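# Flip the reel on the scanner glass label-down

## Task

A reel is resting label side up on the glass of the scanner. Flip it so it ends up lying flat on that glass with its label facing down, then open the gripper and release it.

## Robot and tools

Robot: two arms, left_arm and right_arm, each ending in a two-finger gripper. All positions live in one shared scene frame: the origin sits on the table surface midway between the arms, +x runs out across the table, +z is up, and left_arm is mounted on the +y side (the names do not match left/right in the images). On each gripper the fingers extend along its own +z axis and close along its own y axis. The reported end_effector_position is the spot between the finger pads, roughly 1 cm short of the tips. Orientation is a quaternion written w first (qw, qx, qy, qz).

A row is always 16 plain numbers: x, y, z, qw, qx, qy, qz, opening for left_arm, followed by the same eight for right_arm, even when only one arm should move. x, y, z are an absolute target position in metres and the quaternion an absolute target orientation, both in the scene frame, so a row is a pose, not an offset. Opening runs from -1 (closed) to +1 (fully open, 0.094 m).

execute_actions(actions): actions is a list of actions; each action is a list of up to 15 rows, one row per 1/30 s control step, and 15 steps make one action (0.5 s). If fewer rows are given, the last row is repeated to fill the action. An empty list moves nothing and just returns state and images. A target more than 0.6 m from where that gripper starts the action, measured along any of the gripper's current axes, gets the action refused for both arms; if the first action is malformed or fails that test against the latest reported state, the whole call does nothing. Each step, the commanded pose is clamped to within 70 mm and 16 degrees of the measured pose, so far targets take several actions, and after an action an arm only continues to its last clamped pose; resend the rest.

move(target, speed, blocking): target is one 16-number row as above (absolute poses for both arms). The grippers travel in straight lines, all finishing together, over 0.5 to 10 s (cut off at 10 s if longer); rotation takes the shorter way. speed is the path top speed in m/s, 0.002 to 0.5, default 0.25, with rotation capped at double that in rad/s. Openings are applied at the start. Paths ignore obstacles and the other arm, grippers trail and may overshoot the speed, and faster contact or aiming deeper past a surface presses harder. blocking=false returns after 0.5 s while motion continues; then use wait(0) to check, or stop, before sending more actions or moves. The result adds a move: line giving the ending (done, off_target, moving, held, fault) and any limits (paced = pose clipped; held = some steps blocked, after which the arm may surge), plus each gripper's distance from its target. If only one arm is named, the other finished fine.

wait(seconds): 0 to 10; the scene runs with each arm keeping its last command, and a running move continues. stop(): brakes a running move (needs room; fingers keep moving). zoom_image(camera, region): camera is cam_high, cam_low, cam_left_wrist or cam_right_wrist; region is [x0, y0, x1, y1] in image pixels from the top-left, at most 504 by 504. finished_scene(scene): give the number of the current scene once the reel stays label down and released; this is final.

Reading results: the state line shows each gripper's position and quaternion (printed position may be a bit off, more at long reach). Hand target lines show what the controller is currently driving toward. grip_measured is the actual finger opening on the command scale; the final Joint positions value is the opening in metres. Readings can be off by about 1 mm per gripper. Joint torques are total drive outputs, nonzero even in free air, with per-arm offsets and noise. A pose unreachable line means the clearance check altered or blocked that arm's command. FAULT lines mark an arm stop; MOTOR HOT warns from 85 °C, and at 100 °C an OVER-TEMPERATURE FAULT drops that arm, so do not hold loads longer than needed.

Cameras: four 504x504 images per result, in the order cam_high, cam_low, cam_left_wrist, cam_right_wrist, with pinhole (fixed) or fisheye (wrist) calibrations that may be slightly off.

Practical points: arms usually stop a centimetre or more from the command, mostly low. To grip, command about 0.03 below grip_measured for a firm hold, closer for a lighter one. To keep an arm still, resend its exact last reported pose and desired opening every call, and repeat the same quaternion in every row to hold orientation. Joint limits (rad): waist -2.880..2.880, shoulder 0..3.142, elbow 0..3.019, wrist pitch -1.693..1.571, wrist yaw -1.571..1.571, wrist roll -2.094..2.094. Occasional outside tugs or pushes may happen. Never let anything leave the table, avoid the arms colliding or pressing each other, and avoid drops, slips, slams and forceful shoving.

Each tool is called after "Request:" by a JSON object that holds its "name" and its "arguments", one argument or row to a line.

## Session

Request:
{"name": "execute_actions", "arguments": {
  "actions": []
}}

Scene clock: 0.00 s.
left_arm: end_effector_position=(+0.1282, -0.0246, +0.3326) grip_measured=+1.000 end_effector_quat_wxyz=(+0.478, +0.648, +0.504, -0.313) | right_arm: end_effector_position=(+0.3957, -0.1715, +0.1975) grip_measured=+1.000 end_effector_quat_wxyz=(-0.084, +0.029, +0.972, +0.217)
Joint positions: left_arm=[-1.007  0.496  0.632 -0.549  0.528  0.547  0.094] | right_arm=[ 0.454  1.479  1.243 -1.349 -0.469  0.367  0.094]
Joint velocities: left_arm=[ 0.015  0.005 -0.002 -0.002 -0.037  0.066  0.   ] | right_arm=[ 0.005 -0.024  0.017 -0.017  0.007  0.095  0.   ]
Joint torques (N m, as the arm reports them, + toward a larger angle): no reading
Hand target (left_arm): +0.129, -0.025, +0.348; +0.489, +0.645, +0.496, -0.313
Hand target (right_arm): +0.404, -0.169, +0.209; -0.069, +0.025, +0.972, +0.222
camera_calibration (this result's frames):
cam_left_wrist: T_world_to_cam=[[-0.952081, 0.0371216, -0.303585, 0.221042], [0.198101, 0.831098, -0.519646, 0.17423], [0.233019, -0.554886, -0.798626, 0.345773], [0, 0, 0, 1]] pos_world=[0.0953633, 0.038857, 0.433786]
cam_right_wrist: T_world_to_cam=[[-0.102713, -0.909253, -0.403373, -0.0302112], [-0.707199, -0.218423, 0.672429, 0.118147], [-0.699514, 0.354332, -0.620588, 0.583174], [0, 0, 0, 1]] pos_world=[0.488389, -0.208301, 0.270279]

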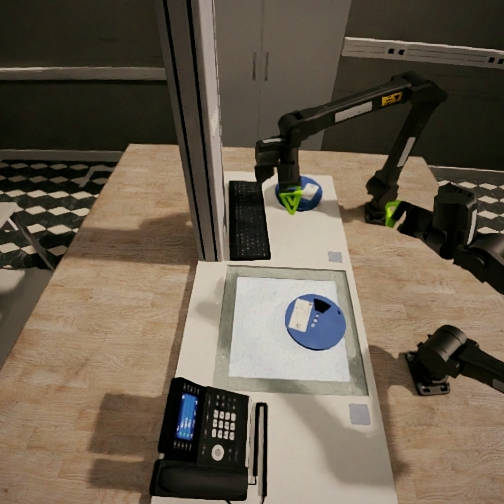

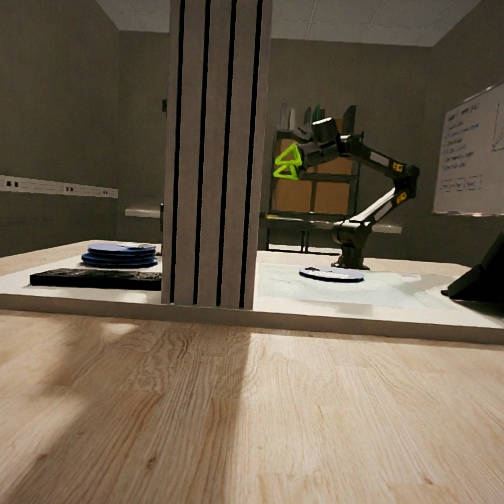

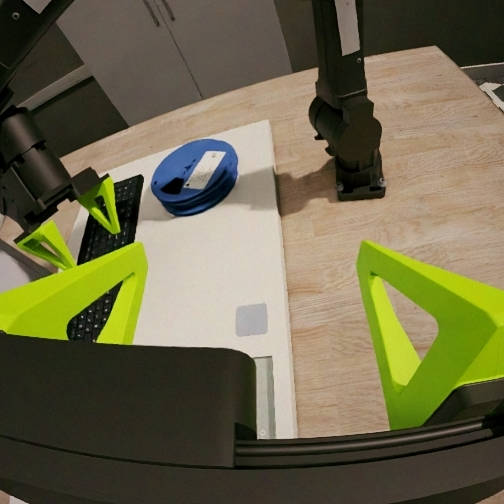

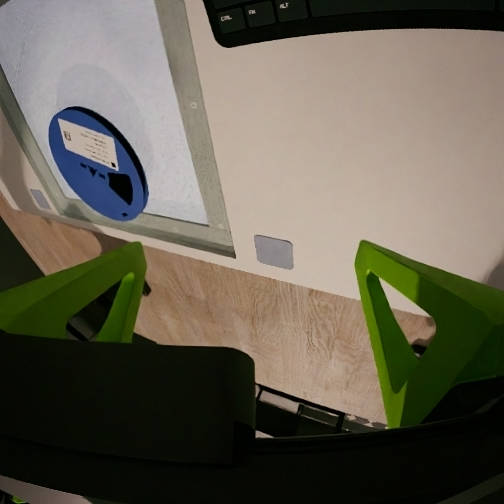

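Request:
{"name": "move", "arguments": {
  "target": [0.45,0.125,0.10,0,0,1,0,1, 0.27,-0.18,0.22,0.255,-0.168,0.951,0.045,0.1],
  "speed": 0.35
}}

Scene clock: 3.83 s.
left_arm: end_effector_position=(+0.4336, +0.1238, +0.0866) grip_measured=+1.000 end_effector_quat_wxyz=(-0.016, +0.006, +1.000, +0.000) | right_arm: end_effector_position=(+0.2672, -0.1851, +0.2123) grip_measured=+0.102 end_effector_quat_wxyz=(+0.236, -0.168, +0.957, +0.031)
Joint positions: left_arm=[-0.413  1.625  1.156 -1.132  0.01  -0.319  0.094] | right_arm=[ 0.903  0.867  0.785 -1.051  0.204  0.367  0.052]
Joint velocities: left_arm=[-0.015 -0.005  0.012 -0.012 -0.007 -0.051  0.   ] | right_arm=[ 0.005 -0.005  0.012 -0.017 -0.022 -0.007 -0.001]
Joint torques (N m, as the arm reports them, + toward a larger angle): left_arm=[  0.16 -16.16  13.26  -0.58  -0.19   0.  ] | right_arm=[ 0.57 -3.08  9.92  2.26  0.32 -0.05]
Hand target (left_arm): +0.452, +0.120, +0.100; -0.001, -0.005, +1.000, -0.004
Hand target (right_arm): +0.269, -0.181, +0.220; +0.251, -0.171, +0.952, +0.041
Off the commanded pose (left_arm): 0.021 m, 2 deg.
Off the commanded pose (right_arm): 0.010 m, 3 deg.
move: off_target (left_arm, right_arm)
camera_calibration (this result's frames):
cam_left_wrist: T_world_to_cam=[[-0.0114469, -0.999934, 0.000902626, 0.125727], [-0.794171, 0.00963987, 0.607617, 0.296892], [-0.607586, 0.00623849, -0.794229, 0.455112], [0, 0, 0, 1]] pos_world=[0.513742, 0.120017, 0.180953]
cam_right_wrist: T_world_to_cam=[[0.320519, -0.946926, 0.0244807, -0.260728], [-0.938159, -0.313769, 0.14631, 0.170102], [-0.130863, -0.0698618, -0.988936, 0.354986], [0, 0, 0, 1]] pos_world=[0.289606, -0.168717, 0.332554]

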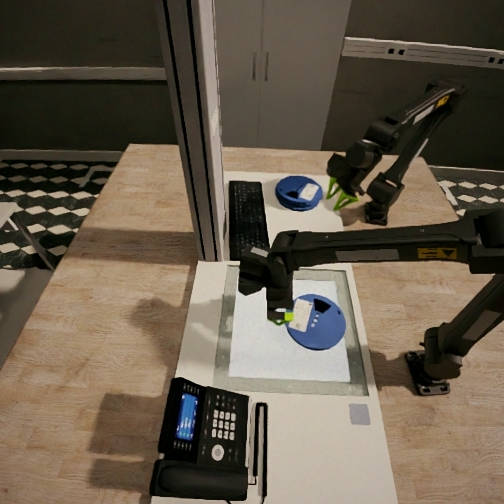

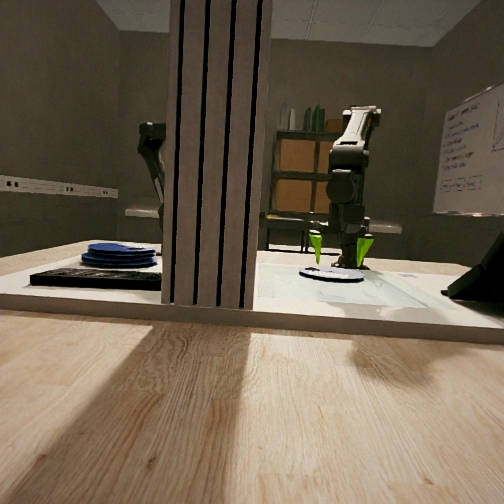

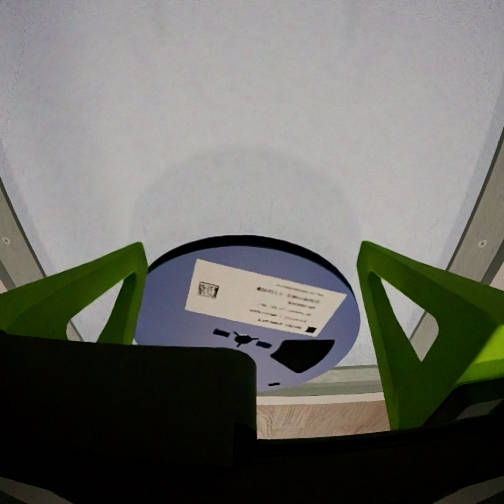

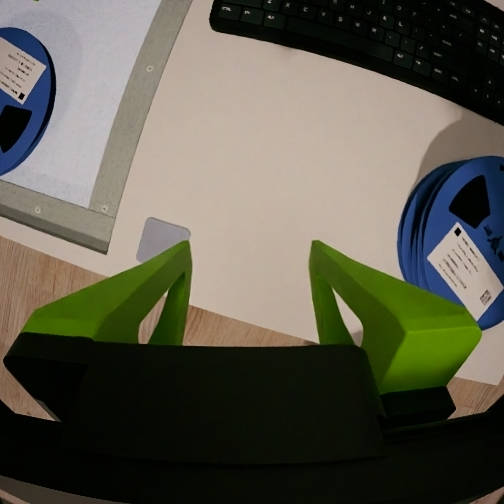

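Request:
{"name": "move", "arguments": {
  "target": [0.425,0.127,0.038,0,0,1,0,1, 0.075,0.0,0.10,0.150,0.260,0.826,0.477,0.1],
  "speed": 0.25
}}

Request:
{"name": "zoom_image", "arguments": {
  "camera": "cam_low",
  "region": [250, 210, 400, 310]
}}

Scene clock: 16.80 s.
left_arm: end_effector_position=(+0.4307, +0.1263, +0.0537) grip_measured=+1.000 end_effector_quat_wxyz=(+0.014, +0.004, +1.000, -0.006) | right_arm: end_effector_position=(+0.0756, -0.0031, +0.0983) grip_measured=+0.102 end_effector_quat_wxyz=(+0.160, +0.254, +0.831, +0.467)
Joint positions: left_arm=[-0.413  1.626  1.058 -0.973  0.002 -0.322  0.094] | right_arm=[1.826 1.141 0.355 0.108 0.617 1.973 0.052]
Joint velocities: left_arm=[-0.015 -0.005  0.017 -0.027  0.007 -0.066  0.   ] | right_arm=[-0.024  0.005 -0.002  0.007  0.066 -0.051 -0.001]
Joint torques (N m, as the arm reports them, + toward a larger angle): left_arm=[ -0.57 -14.22   7.53   0.46  -0.19  -0.01] | right_arm=[ 0.6  -2.32  7.44  2.77  0.5   0.  ]
Hand target (left_arm): +0.425, +0.127, +0.039; -0.000, +0.000, +1.000, +0.000
Hand target (right_arm): +0.073, -0.000, +0.099; +0.154, +0.258, +0.827, +0.474
Off the commanded pose (left_arm): 0.017 m, 2 deg.
Off the commanded pose (right_arm): 0.004 m, 2 deg.
move: off_target (left_arm)
camera_calibration (this result's frames):
cam_left_wrist: T_world_to_cam=[[-0.00917134, -0.999883, 0.0122674, 0.126593], [-0.828979, 0.0144632, 0.559092, 0.331484], [-0.559204, -0.00504179, -0.829015, 0.409661], [0, 0, 0, 1]] pos_world=[0.505038, 0.123849, 0.152732]
cam_right_wrist: T_world_to_cam=[[-0.288988, -0.435528, -0.852527, 0.109714], [-0.954511, 0.0627558, 0.291498, 0.0522141], [-0.0734546, 0.897985, -0.433852, 0.174006], [0, 0, 0, 1]] pos_world=[0.0943265, -0.111748, 0.153807]

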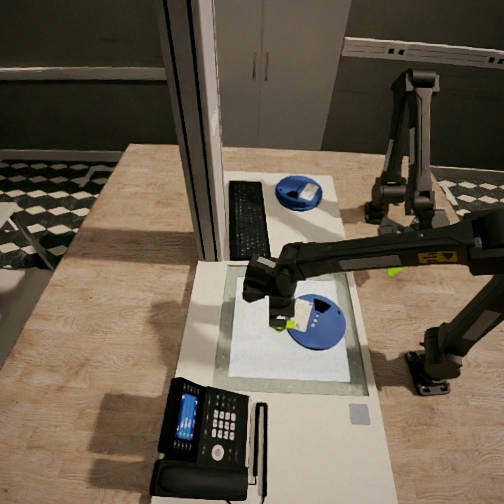

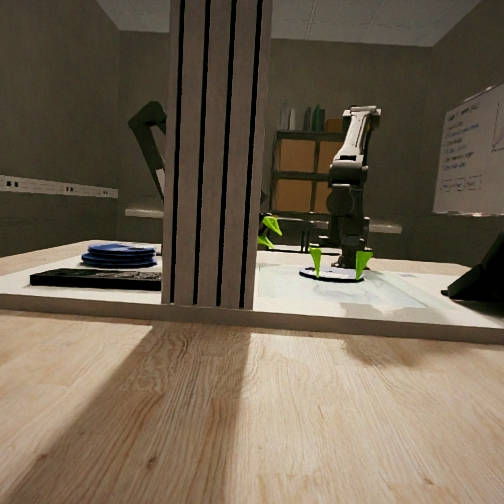

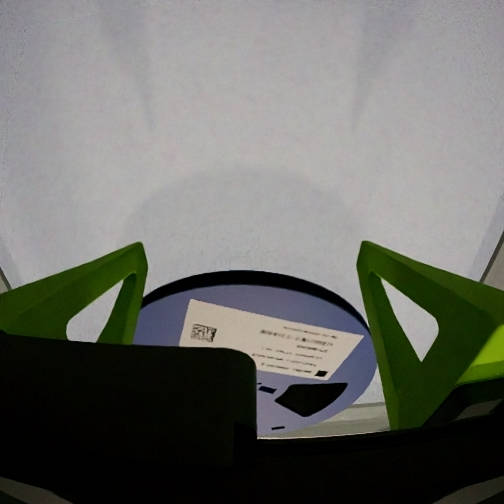

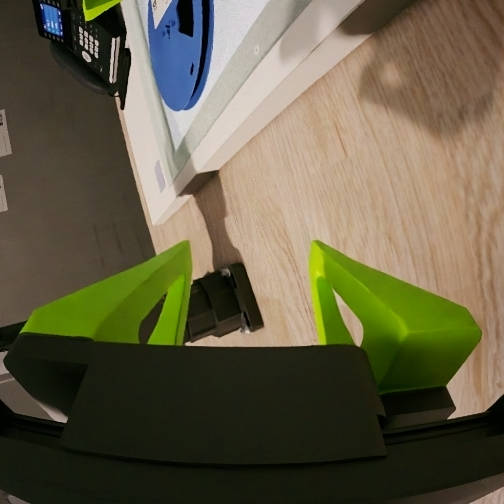

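Region (250, 210, 400, 310) of cam_low's 504x504 image, scaled by 3.360, with more detail than that image has.

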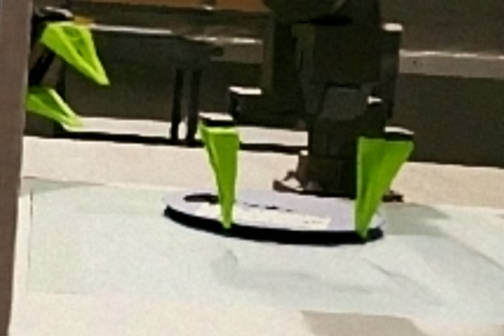

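Request:
{"name": "move", "arguments": {
  "target": [0.29,0.131,0.040,0,0,1,0,1, 0.085,0.02,0.065,0.150,0.260,0.826,0.477,0.1],
  "speed": 0.06
}}

Request:
{"name": "zoom_image", "arguments": {
  "camera": "cam_high",
  "region": [290, 220, 450, 380]
}}

Scene clock: 20.77 s.
left_arm: end_effector_position=(+0.3011, +0.1310, +0.0489) grip_measured=+1.000 end_effector_quat_wxyz=(+0.011, +0.005, +1.000, -0.004) | right_arm: end_effector_position=(+0.0814, +0.0180, +0.0660) grip_measured=+0.102 end_effector_quat_wxyz=(+0.148, +0.260, +0.828, +0.475)
Joint positions: left_arm=[-0.534  1.337  0.723 -0.934 -0.002 -0.442  0.094] | right_arm=[1.788 1.334 0.355 0.334 0.574 1.961 0.052]
Joint velocities: left_arm=[-0.015  0.005  0.002  0.002  0.051 -0.022  0.   ] | right_arm=[-0.005 -0.005 -0.007  0.022 -0.066 -0.066  0.   ]
Joint torques (N m, as the arm reports them, + toward a larger angle): left_arm=[ -1.01 -10.01   6.45   0.12   0.01  -0.05] | right_arm=[-0.5  -3.17  6.27  2.78  0.27 -0.16]
Hand target (left_arm): +0.290, +0.133, +0.040; -0.001, -0.000, +1.000, +0.000
Hand target (right_arm): +0.085, +0.020, +0.065; +0.150, +0.260, +0.826, +0.477
Off the commanded pose (left_arm): 0.014 m, 1 deg.
Off the commanded pose (right_arm): 0.004 m, 0 deg.
move: off_target (left_arm)
camera_calibration (this result's frames):
cam_left_wrist: T_world_to_cam=[[-0.00981565, -0.999907, 0.00941887, 0.130528], [-0.82592, 0.0134169, 0.563628, 0.225616], [-0.563703, -0.00224685, -0.825975, 0.334079], [0, 0, 0, 1]] pos_world=[0.375943, 0.128239, 0.147548]
cam_right_wrist: T_world_to_cam=[[-0.306067, -0.415769, -0.856423, 0.0943493], [-0.948163, 0.0523345, 0.313446, 0.0640734], [-0.0855005, 0.907963, -0.410234, 0.140716], [0, 0, 0, 1]] pos_world=[0.101661, -0.091891, 0.118446]

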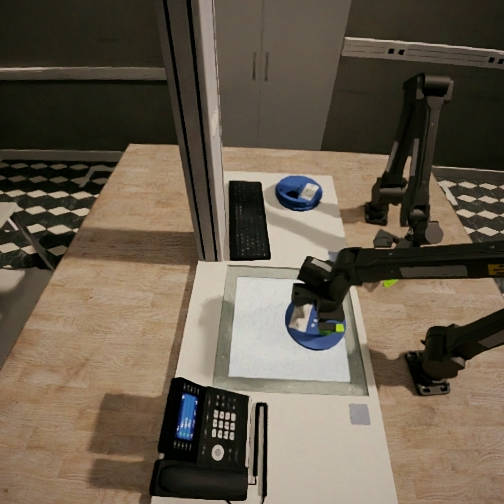

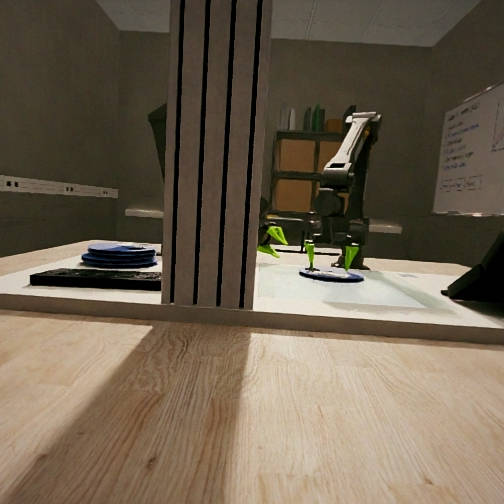

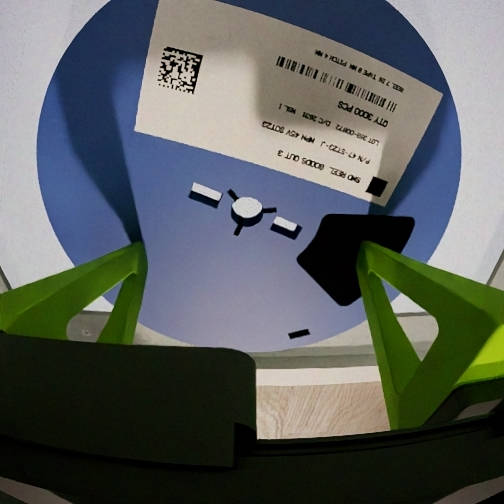

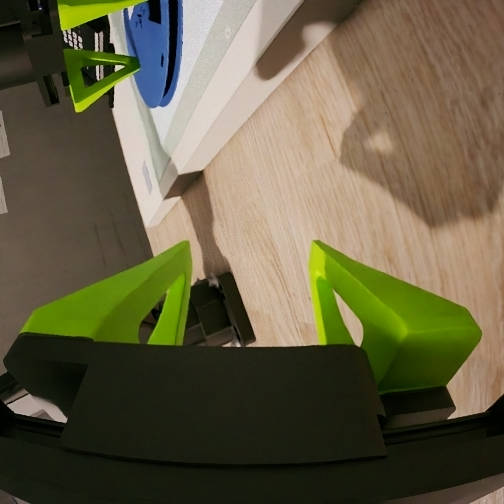

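Region (290, 220, 450, 380) of cam_high's 504x504 image, scaled by 3.150, with more detail than that image has.

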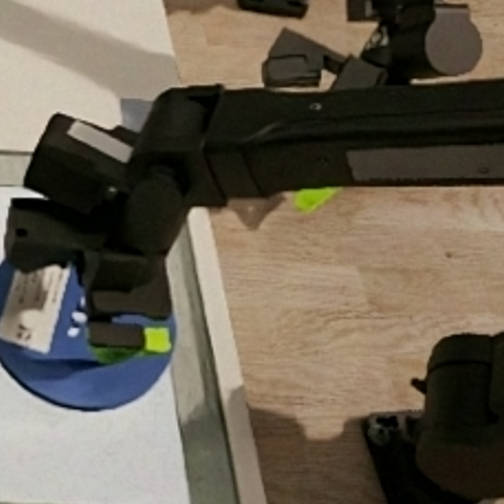

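The fingers rode over the top of the reel, so I'm going back and starting lower.

Request:
{"name": "move", "arguments": {
  "target": [0.45,0.129,0.075,0,0,1,0,1, 0.085,0.02,0.065,0.150,0.260,0.826,0.477,0.1],
  "speed": 0.15
}}

Request:
{"name": "move", "arguments": {
  "target": [0.425,0.130,0.030,0,0,1,0,1, 0.085,0.02,0.065,0.150,0.260,0.826,0.477,0.1],
  "speed": 0.05
}}

Request:
{"name": "zoom_image", "arguments": {
  "camera": "cam_low",
  "region": [250, 210, 400, 310]
}}

Scene clock: 22.70 s.
left_arm: end_effector_position=(+0.4338, +0.1298, +0.0691) grip_measured=+1.000 end_effector_quat_wxyz=(-0.006, -0.005, +1.000, +0.003) | right_arm: end_effector_position=(+0.0815, +0.0181, +0.0661) grip_measured=+0.102 end_effector_quat_wxyz=(+0.147, +0.260, +0.828, +0.475)
Joint positions: left_arm=[-0.405  1.633  1.114 -1.064 -0.001 -0.331  0.094] | right_arm=[1.788 1.334 0.355 0.334 0.573 1.961 0.052]
Joint velocities: left_arm=[-0.005 -0.005 -0.002  0.012 -0.007  0.007  0.   ] | right_arm=[-0.015 -0.005 -0.007 -0.017  0.007  0.022 -0.   ]
Joint torques (N m, as the arm reports them, + toward a larger angle): left_arm=[  0.39 -15.19  12.61  -0.43  -0.07   0.25] | right_arm=[-0.81 -3.69  6.31  2.67  0.27 -0.17]
Hand target (left_arm): +0.450, +0.127, +0.075; +0.001, -0.000, +1.000, -0.000
Hand target (right_arm): +0.085, +0.020, +0.065; +0.150, +0.260, +0.826, +0.477
Off the commanded pose (left_arm): 0.017 m, 1 deg.
Off the commanded pose (right_arm): 0.004 m, 0 deg.
move: off_target (left_arm)
camera_calibration (this result's frames):
cam_left_wrist: T_world_to_cam=[[0.00894183, -0.999951, -0.0043565, 0.12321], [-0.80678, -0.00978827, 0.590771, 0.316713], [-0.590784, -0.00176784, -0.806828, 0.435943], [0, 0, 0, 1]] pos_world=[0.511964, 0.127074, 0.165163]
cam_right_wrist: T_world_to_cam=[[-0.306007, -0.415654, -0.8565, 0.094434], [-0.948173, 0.0521693, 0.313442, 0.0641451], [-0.0856003, 0.908026, -0.410076, 0.140694], [0, 0, 0, 1]] pos_world=[0.101762, -0.0918482, 0.118472]

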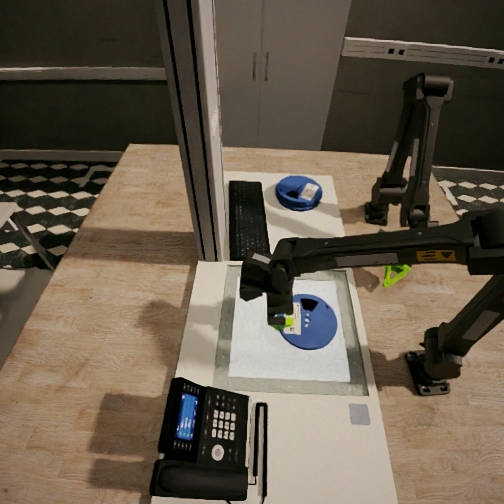

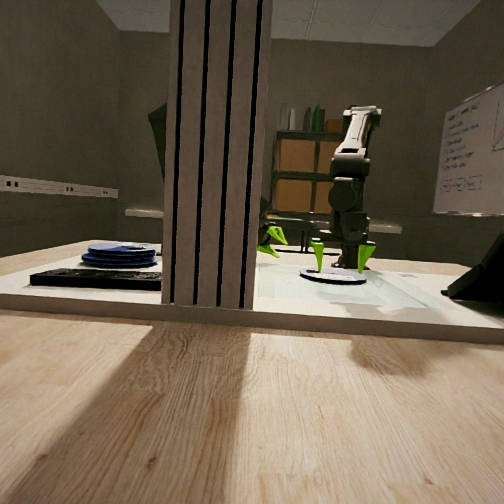

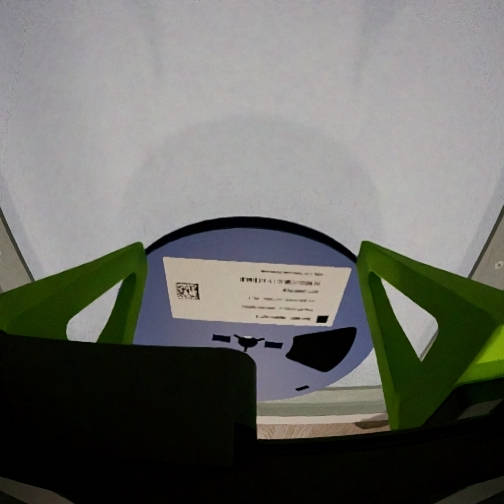

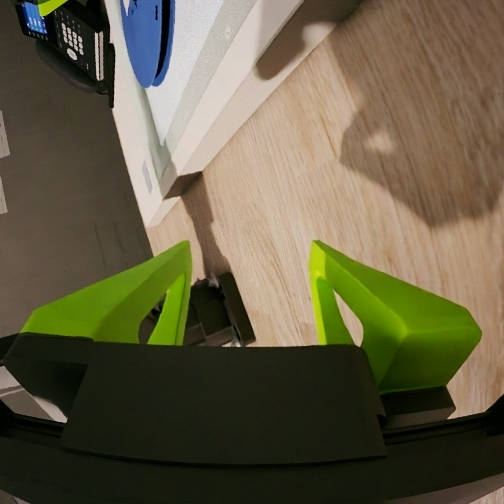

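Scene clock: 23.80 s.
left_arm: end_effector_position=(+0.4316, +0.1305, +0.0458) grip_measured=+1.000 end_effector_quat_wxyz=(+0.015, -0.005, +1.000, -0.004) | right_arm: end_effector_position=(+0.0815, +0.0181, +0.0661) grip_measured=+0.102 end_effector_quat_wxyz=(+0.147, +0.260, +0.828, +0.475)
Joint positions: left_arm=[-0.405  1.637  1.047 -0.951 -0.001 -0.331  0.094] | right_arm=[1.788 1.334 0.355 0.334 0.573 1.961 0.052]
Joint velocities: left_arm=[-0.024 -0.005 -0.007  0.007 -0.007  0.037  0.   ] | right_arm=[-0.015 -0.015 -0.027  0.002 -0.066 -0.037 -0.   ]
Joint torques (N m, as the arm reports them, + toward a larger angle): left_arm=[ -0.73 -14.33   7.38   0.43  -0.02   0.15] | right_arm=[-0.53 -3.47  6.34  2.62  0.27 -0.17]
Hand target (left_arm): +0.425, +0.130, +0.031; -0.000, +0.000, +1.000, -0.000
Hand target (right_arm): +0.085, +0.020, +0.065; +0.150, +0.260, +0.826, +0.477
Off the commanded pose (left_arm): 0.017 m, 2 deg.
Off the commanded pose (right_arm): 0.004 m, 0 deg.
move: off_target (left_arm)
camera_calibration (this result's frames):
cam_left_wrist: T_world_to_cam=[[0.00883695, -0.999916, 0.00953186, 0.123269], [-0.830056, -0.00201963, 0.557677, 0.339256], [-0.557611, -0.0128401, -0.830003, 0.404024], [0, 0, 0, 1]] pos_world=[0.5058, 0.129131, 0.144971]
cam_right_wrist: T_world_to_cam=[[-0.306007, -0.415654, -0.8565, 0.094434], [-0.948173, 0.0521693, 0.313442, 0.0641451], [-0.0856003, 0.908026, -0.410076, 0.140694], [0, 0, 0, 1]] pos_world=[0.101762, -0.0918482, 0.118472]

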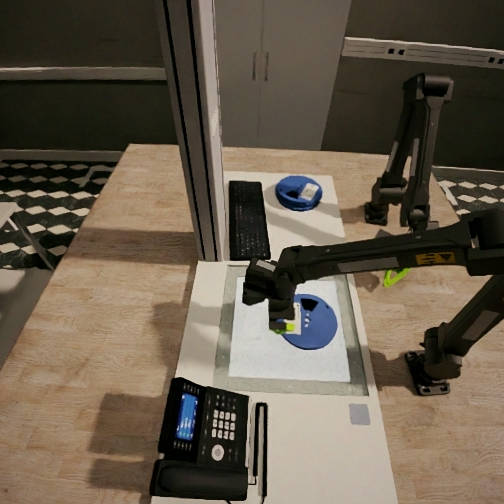

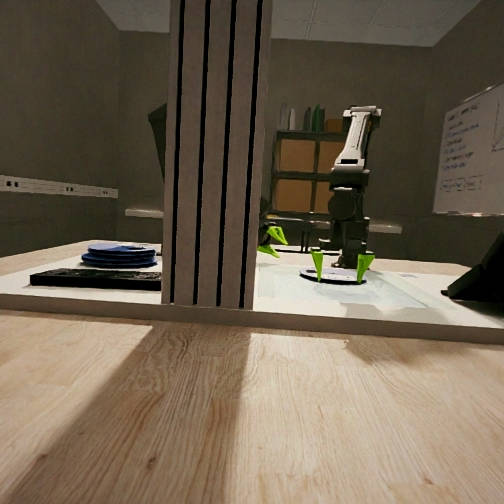

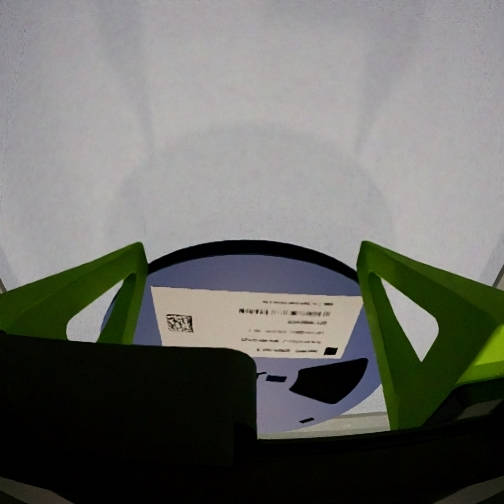

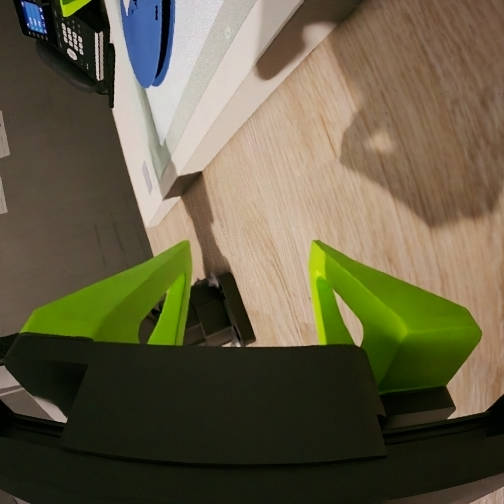

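Region (250, 210, 400, 310) of cam_low's 504x504 image, scaled by 3.360, with more detail than that image has.

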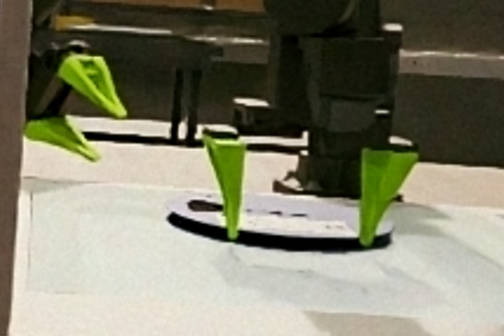

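Request:
{"name": "execute_actions", "arguments": {
  "actions": [
    [[0.424,0.130,0.027,0,0,1,0,1, 0.085,0.02,0.065,0.150,0.260,0.826,0.477,0.1],[0.424,0.130,0.027,0,0,1,0,1, 0.085,0.02,0.065,0.150,0.260,0.826,0.477,0.1],[0.424,0.130,0.027,0,0,1,0,1, 0.085,0.02,0.065,0.150,0.260,0.826,0.477,0.1],[0.422,0.130,0.024,0,0,1,0,1, 0.085,0.02,0.065,0.150,0.260,0.826,0.477,0.1]]
  ]
}}

Request:
{"name": "move", "arguments": {
  "target": [0.38,0.130,0.035,0,0,1,0,1, 0.085,0.02,0.065,0.150,0.260,0.826,0.477,0.1],
  "speed": 0.05
}}

Request:
{"name": "zoom_image", "arguments": {
  "camera": "cam_low",
  "region": [250, 210, 400, 310]
}}

Scene clock: 24.83 s.
left_arm: end_effector_position=(+0.4312, +0.1306, +0.0420) grip_measured=+1.000 end_effector_quat_wxyz=(+0.018, -0.005, +1.000, -0.006) | right_arm: end_effector_position=(+0.0815, +0.0181, +0.0661) grip_measured=+0.102 end_effector_quat_wxyz=(+0.147, +0.260, +0.828, +0.475)
Joint positions: left_arm=[-0.405  1.637  1.036 -0.931 -0.001 -0.331  0.094] | right_arm=[1.788 1.334 0.355 0.334 0.573 1.961 0.052]
Joint velocities: left_arm=[-0.005 -0.015 -0.017 -0.017 -0.037 -0.022  0.   ] | right_arm=[-0.005 -0.005 -0.007 -0.022 -0.007  0.037  0.001]
Joint torques (N m, as the arm reports them, + toward a larger angle): left_arm=[ -0.82 -13.96   7.08   0.38  -0.02   0.12] | right_arm=[-0.63 -3.68  6.26  2.68  0.26 -0.17]
Hand target (left_arm): +0.422, +0.130, +0.025; +0.000, -0.000, +1.000, -0.000
Hand target (right_arm): +0.085, +0.020, +0.065; +0.150, +0.260, +0.826, +0.477
Off the commanded pose (left_arm): 0.020 m, 2 deg.
Off the commanded pose (right_arm): 0.004 m, 0 deg.
camera_calibration (this result's frames):
cam_left_wrist: T_world_to_cam=[[0.00875462, -0.999888, 0.0121348, 0.123346], [-0.834269, -0.000613202, 0.551357, 0.343024], [-0.551288, -0.0149506, -0.834181, 0.398351], [0, 0, 0, 1]] pos_world=[0.504701, 0.129498, 0.141671]
cam_right_wrist: T_world_to_cam=[[-0.306007, -0.415654, -0.8565, 0.094434], [-0.948173, 0.0521693, 0.313442, 0.0641451], [-0.0856003, 0.908026, -0.410076, 0.140694], [0, 0, 0, 1]] pos_world=[0.101762, -0.0918482, 0.118472]

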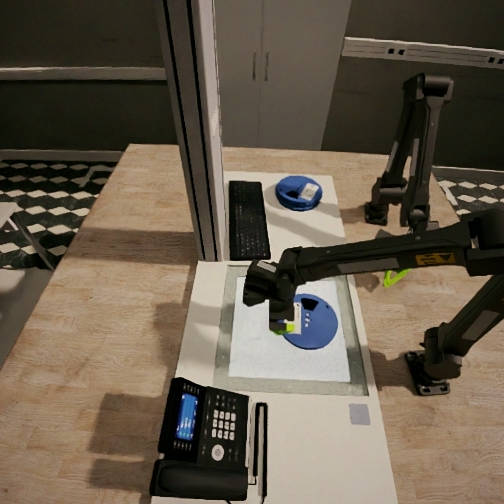

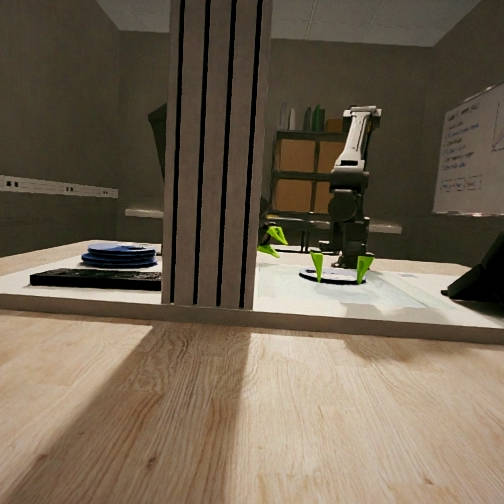

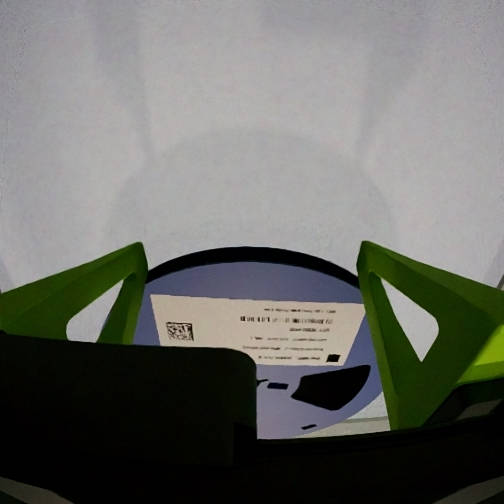

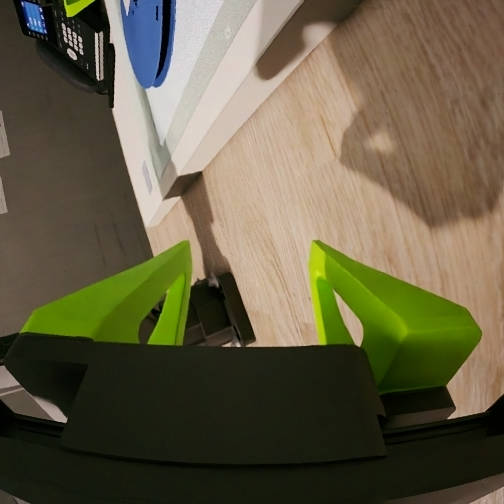

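Scene clock: 26.17 s.
left_arm: end_effector_position=(+0.3889, +0.1319, +0.0396) grip_measured=+1.000 end_effector_quat_wxyz=(+0.006, +0.002, +1.000, -0.002) | right_arm: end_effector_position=(+0.0815, +0.0181, +0.0661) grip_measured=+0.102 end_effector_quat_wxyz=(+0.147, +0.260, +0.828, +0.475)
Joint positions: left_arm=[-0.435  1.562  0.934 -0.931 -0.001 -0.348  0.094] | right_arm=[1.788 1.334 0.355 0.334 0.573 1.961 0.052]
Joint velocities: left_arm=[-0.024 -0.015 -0.012 -0.007 -0.007 -0.022  0.   ] | right_arm=[-0.005 -0.015 -0.002  0.007 -0.007 -0.037  0.001]
Joint torques (N m, as the arm reports them, + toward a larger angle): left_arm=[ -1.13 -14.94   6.77   0.07  -0.01  -0.04] | right_arm=[-0.65 -3.48  6.32  2.65  0.26 -0.17]
Hand target (left_arm): +0.380, +0.131, +0.035; -0.000, -0.000, +1.000, +0.000
Hand target (right_arm): +0.085, +0.020, +0.065; +0.150, +0.260, +0.826, +0.477
Off the commanded pose (left_arm): 0.010 m, 1 deg.
Off the commanded pose (right_arm): 0.004 m, 0 deg.
move: done
camera_calibration (this result's frames):
cam_left_wrist: T_world_to_cam=[[-0.00478453, -0.999981, 0.00391023, 0.130656], [-0.820416, 0.00616103, 0.571733, 0.301894], [-0.571747, -0.00047254, -0.82043, 0.378592], [0, 0, 0, 1]] pos_world=[0.464762, 0.128972, 0.137494]
cam_right_wrist: T_world_to_cam=[[-0.306007, -0.415654, -0.8565, 0.094434], [-0.948173, 0.0521693, 0.313442, 0.0641451], [-0.0856003, 0.908026, -0.410076, 0.140694], [0, 0, 0, 1]] pos_world=[0.101762, -0.0918482, 0.118472]

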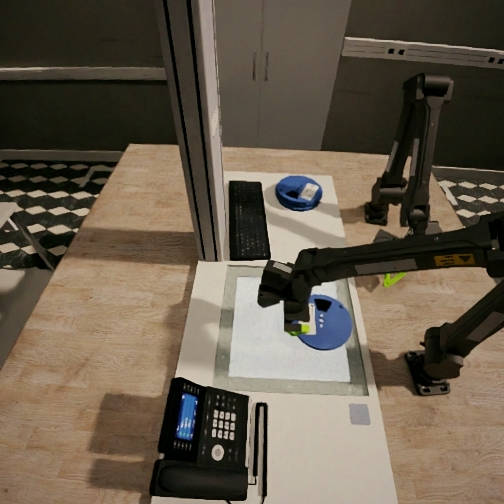

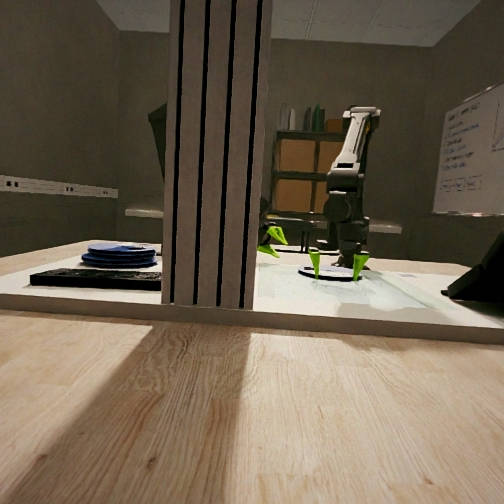

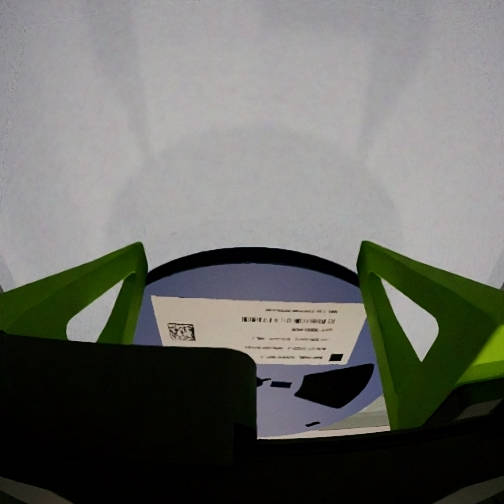

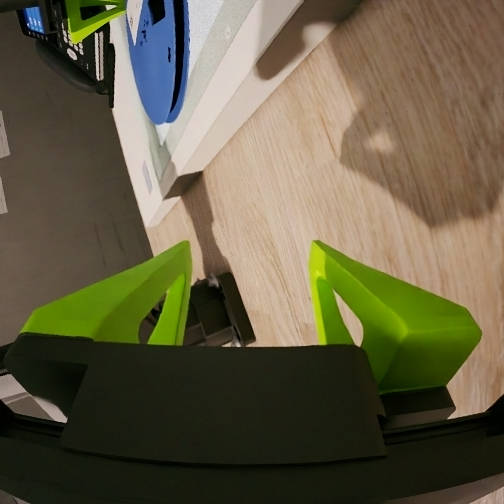

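Region (250, 210, 400, 310) of cam_low's 504x504 image, scaled by 3.360, with more detail than that image has.

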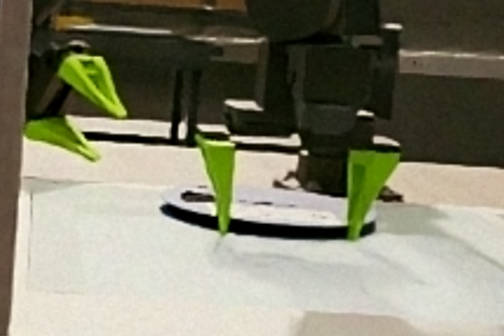

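Request:
{"name": "move", "arguments": {
  "target": [0.284,0.130,0.037,0,0,1,0,1, 0.085,0.02,0.065,0.150,0.260,0.826,0.477,0.1],
  "speed": 0.06
}}

Request:
{"name": "zoom_image", "arguments": {
  "camera": "cam_high",
  "region": [290, 220, 450, 380]
}}

Scene clock: 28.67 s.
left_arm: end_effector_position=(+0.2906, +0.1314, +0.0398) grip_measured=+1.000 end_effector_quat_wxyz=(+0.003, +0.004, +1.000, -0.001) | right_arm: end_effector_position=(+0.0815, +0.0181, +0.0661) grip_measured=+0.102 end_effector_quat_wxyz=(+0.147, +0.260, +0.828, +0.475)
Joint positions: left_arm=[-0.547  1.341  0.698 -0.922 -0.001 -0.456  0.094] | right_arm=[1.788 1.334 0.355 0.334 0.573 1.961 0.052]
Joint velocities: left_arm=[ 0.005 -0.015 -0.007  0.027  0.051  0.007  0.   ] | right_arm=[ 0.015 -0.015 -0.007 -0.007  0.007 -0.007 -0.   ]
Joint torques (N m, as the arm reports them, + toward a larger angle): left_arm=[ -0.88 -10.45   6.99   0.04  -0.01  -0.04] | right_arm=[-0.65 -3.55  6.32  2.63  0.29 -0.17]
Hand target (left_arm): +0.284, +0.131, +0.037; -0.001, +0.000, +1.000, +0.000
Hand target (right_arm): +0.085, +0.020, +0.065; +0.150, +0.260, +0.826, +0.477
Off the commanded pose (left_arm): 0.007 m, 1 deg.
Off the commanded pose (right_arm): 0.004 m, 0 deg.
move: done
camera_calibration (this result's frames):
cam_left_wrist: T_world_to_cam=[[-0.00820096, -0.999964, 0.00202201, 0.130763], [-0.816425, 0.00786325, 0.577398, 0.219557], [-0.577393, 0.0030844, -0.81646, 0.323507], [0, 0, 0, 1]] pos_world=[0.367115, 0.128034, 0.137095]
cam_right_wrist: T_world_to_cam=[[-0.306007, -0.415654, -0.8565, 0.094434], [-0.948173, 0.0521693, 0.313442, 0.0641451], [-0.0856003, 0.908026, -0.410076, 0.140694], [0, 0, 0, 1]] pos_world=[0.101762, -0.0918482, 0.118472]

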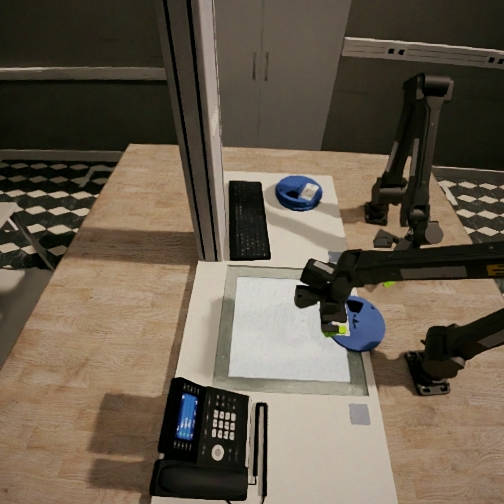

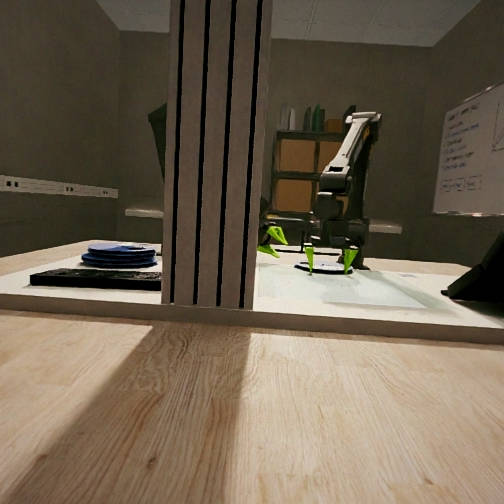

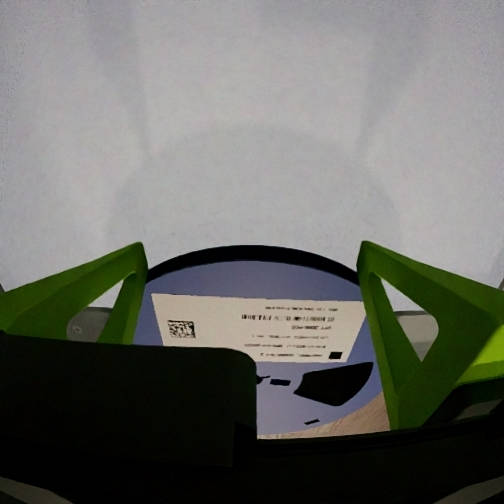

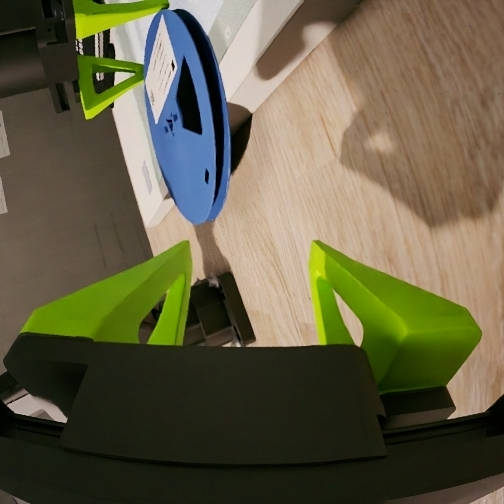

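Region (290, 220, 450, 380) of cam_high's 504x504 image, scaled by 3.150, with more detail than that image has.

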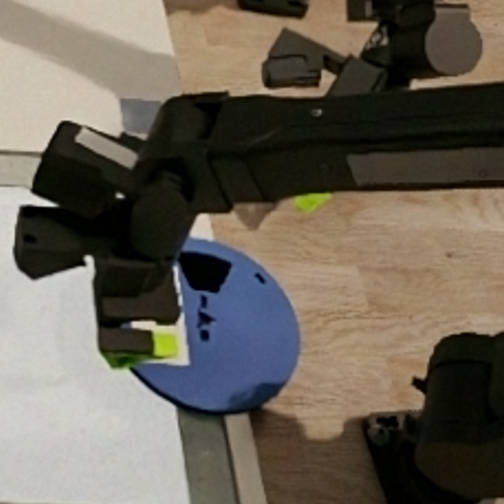

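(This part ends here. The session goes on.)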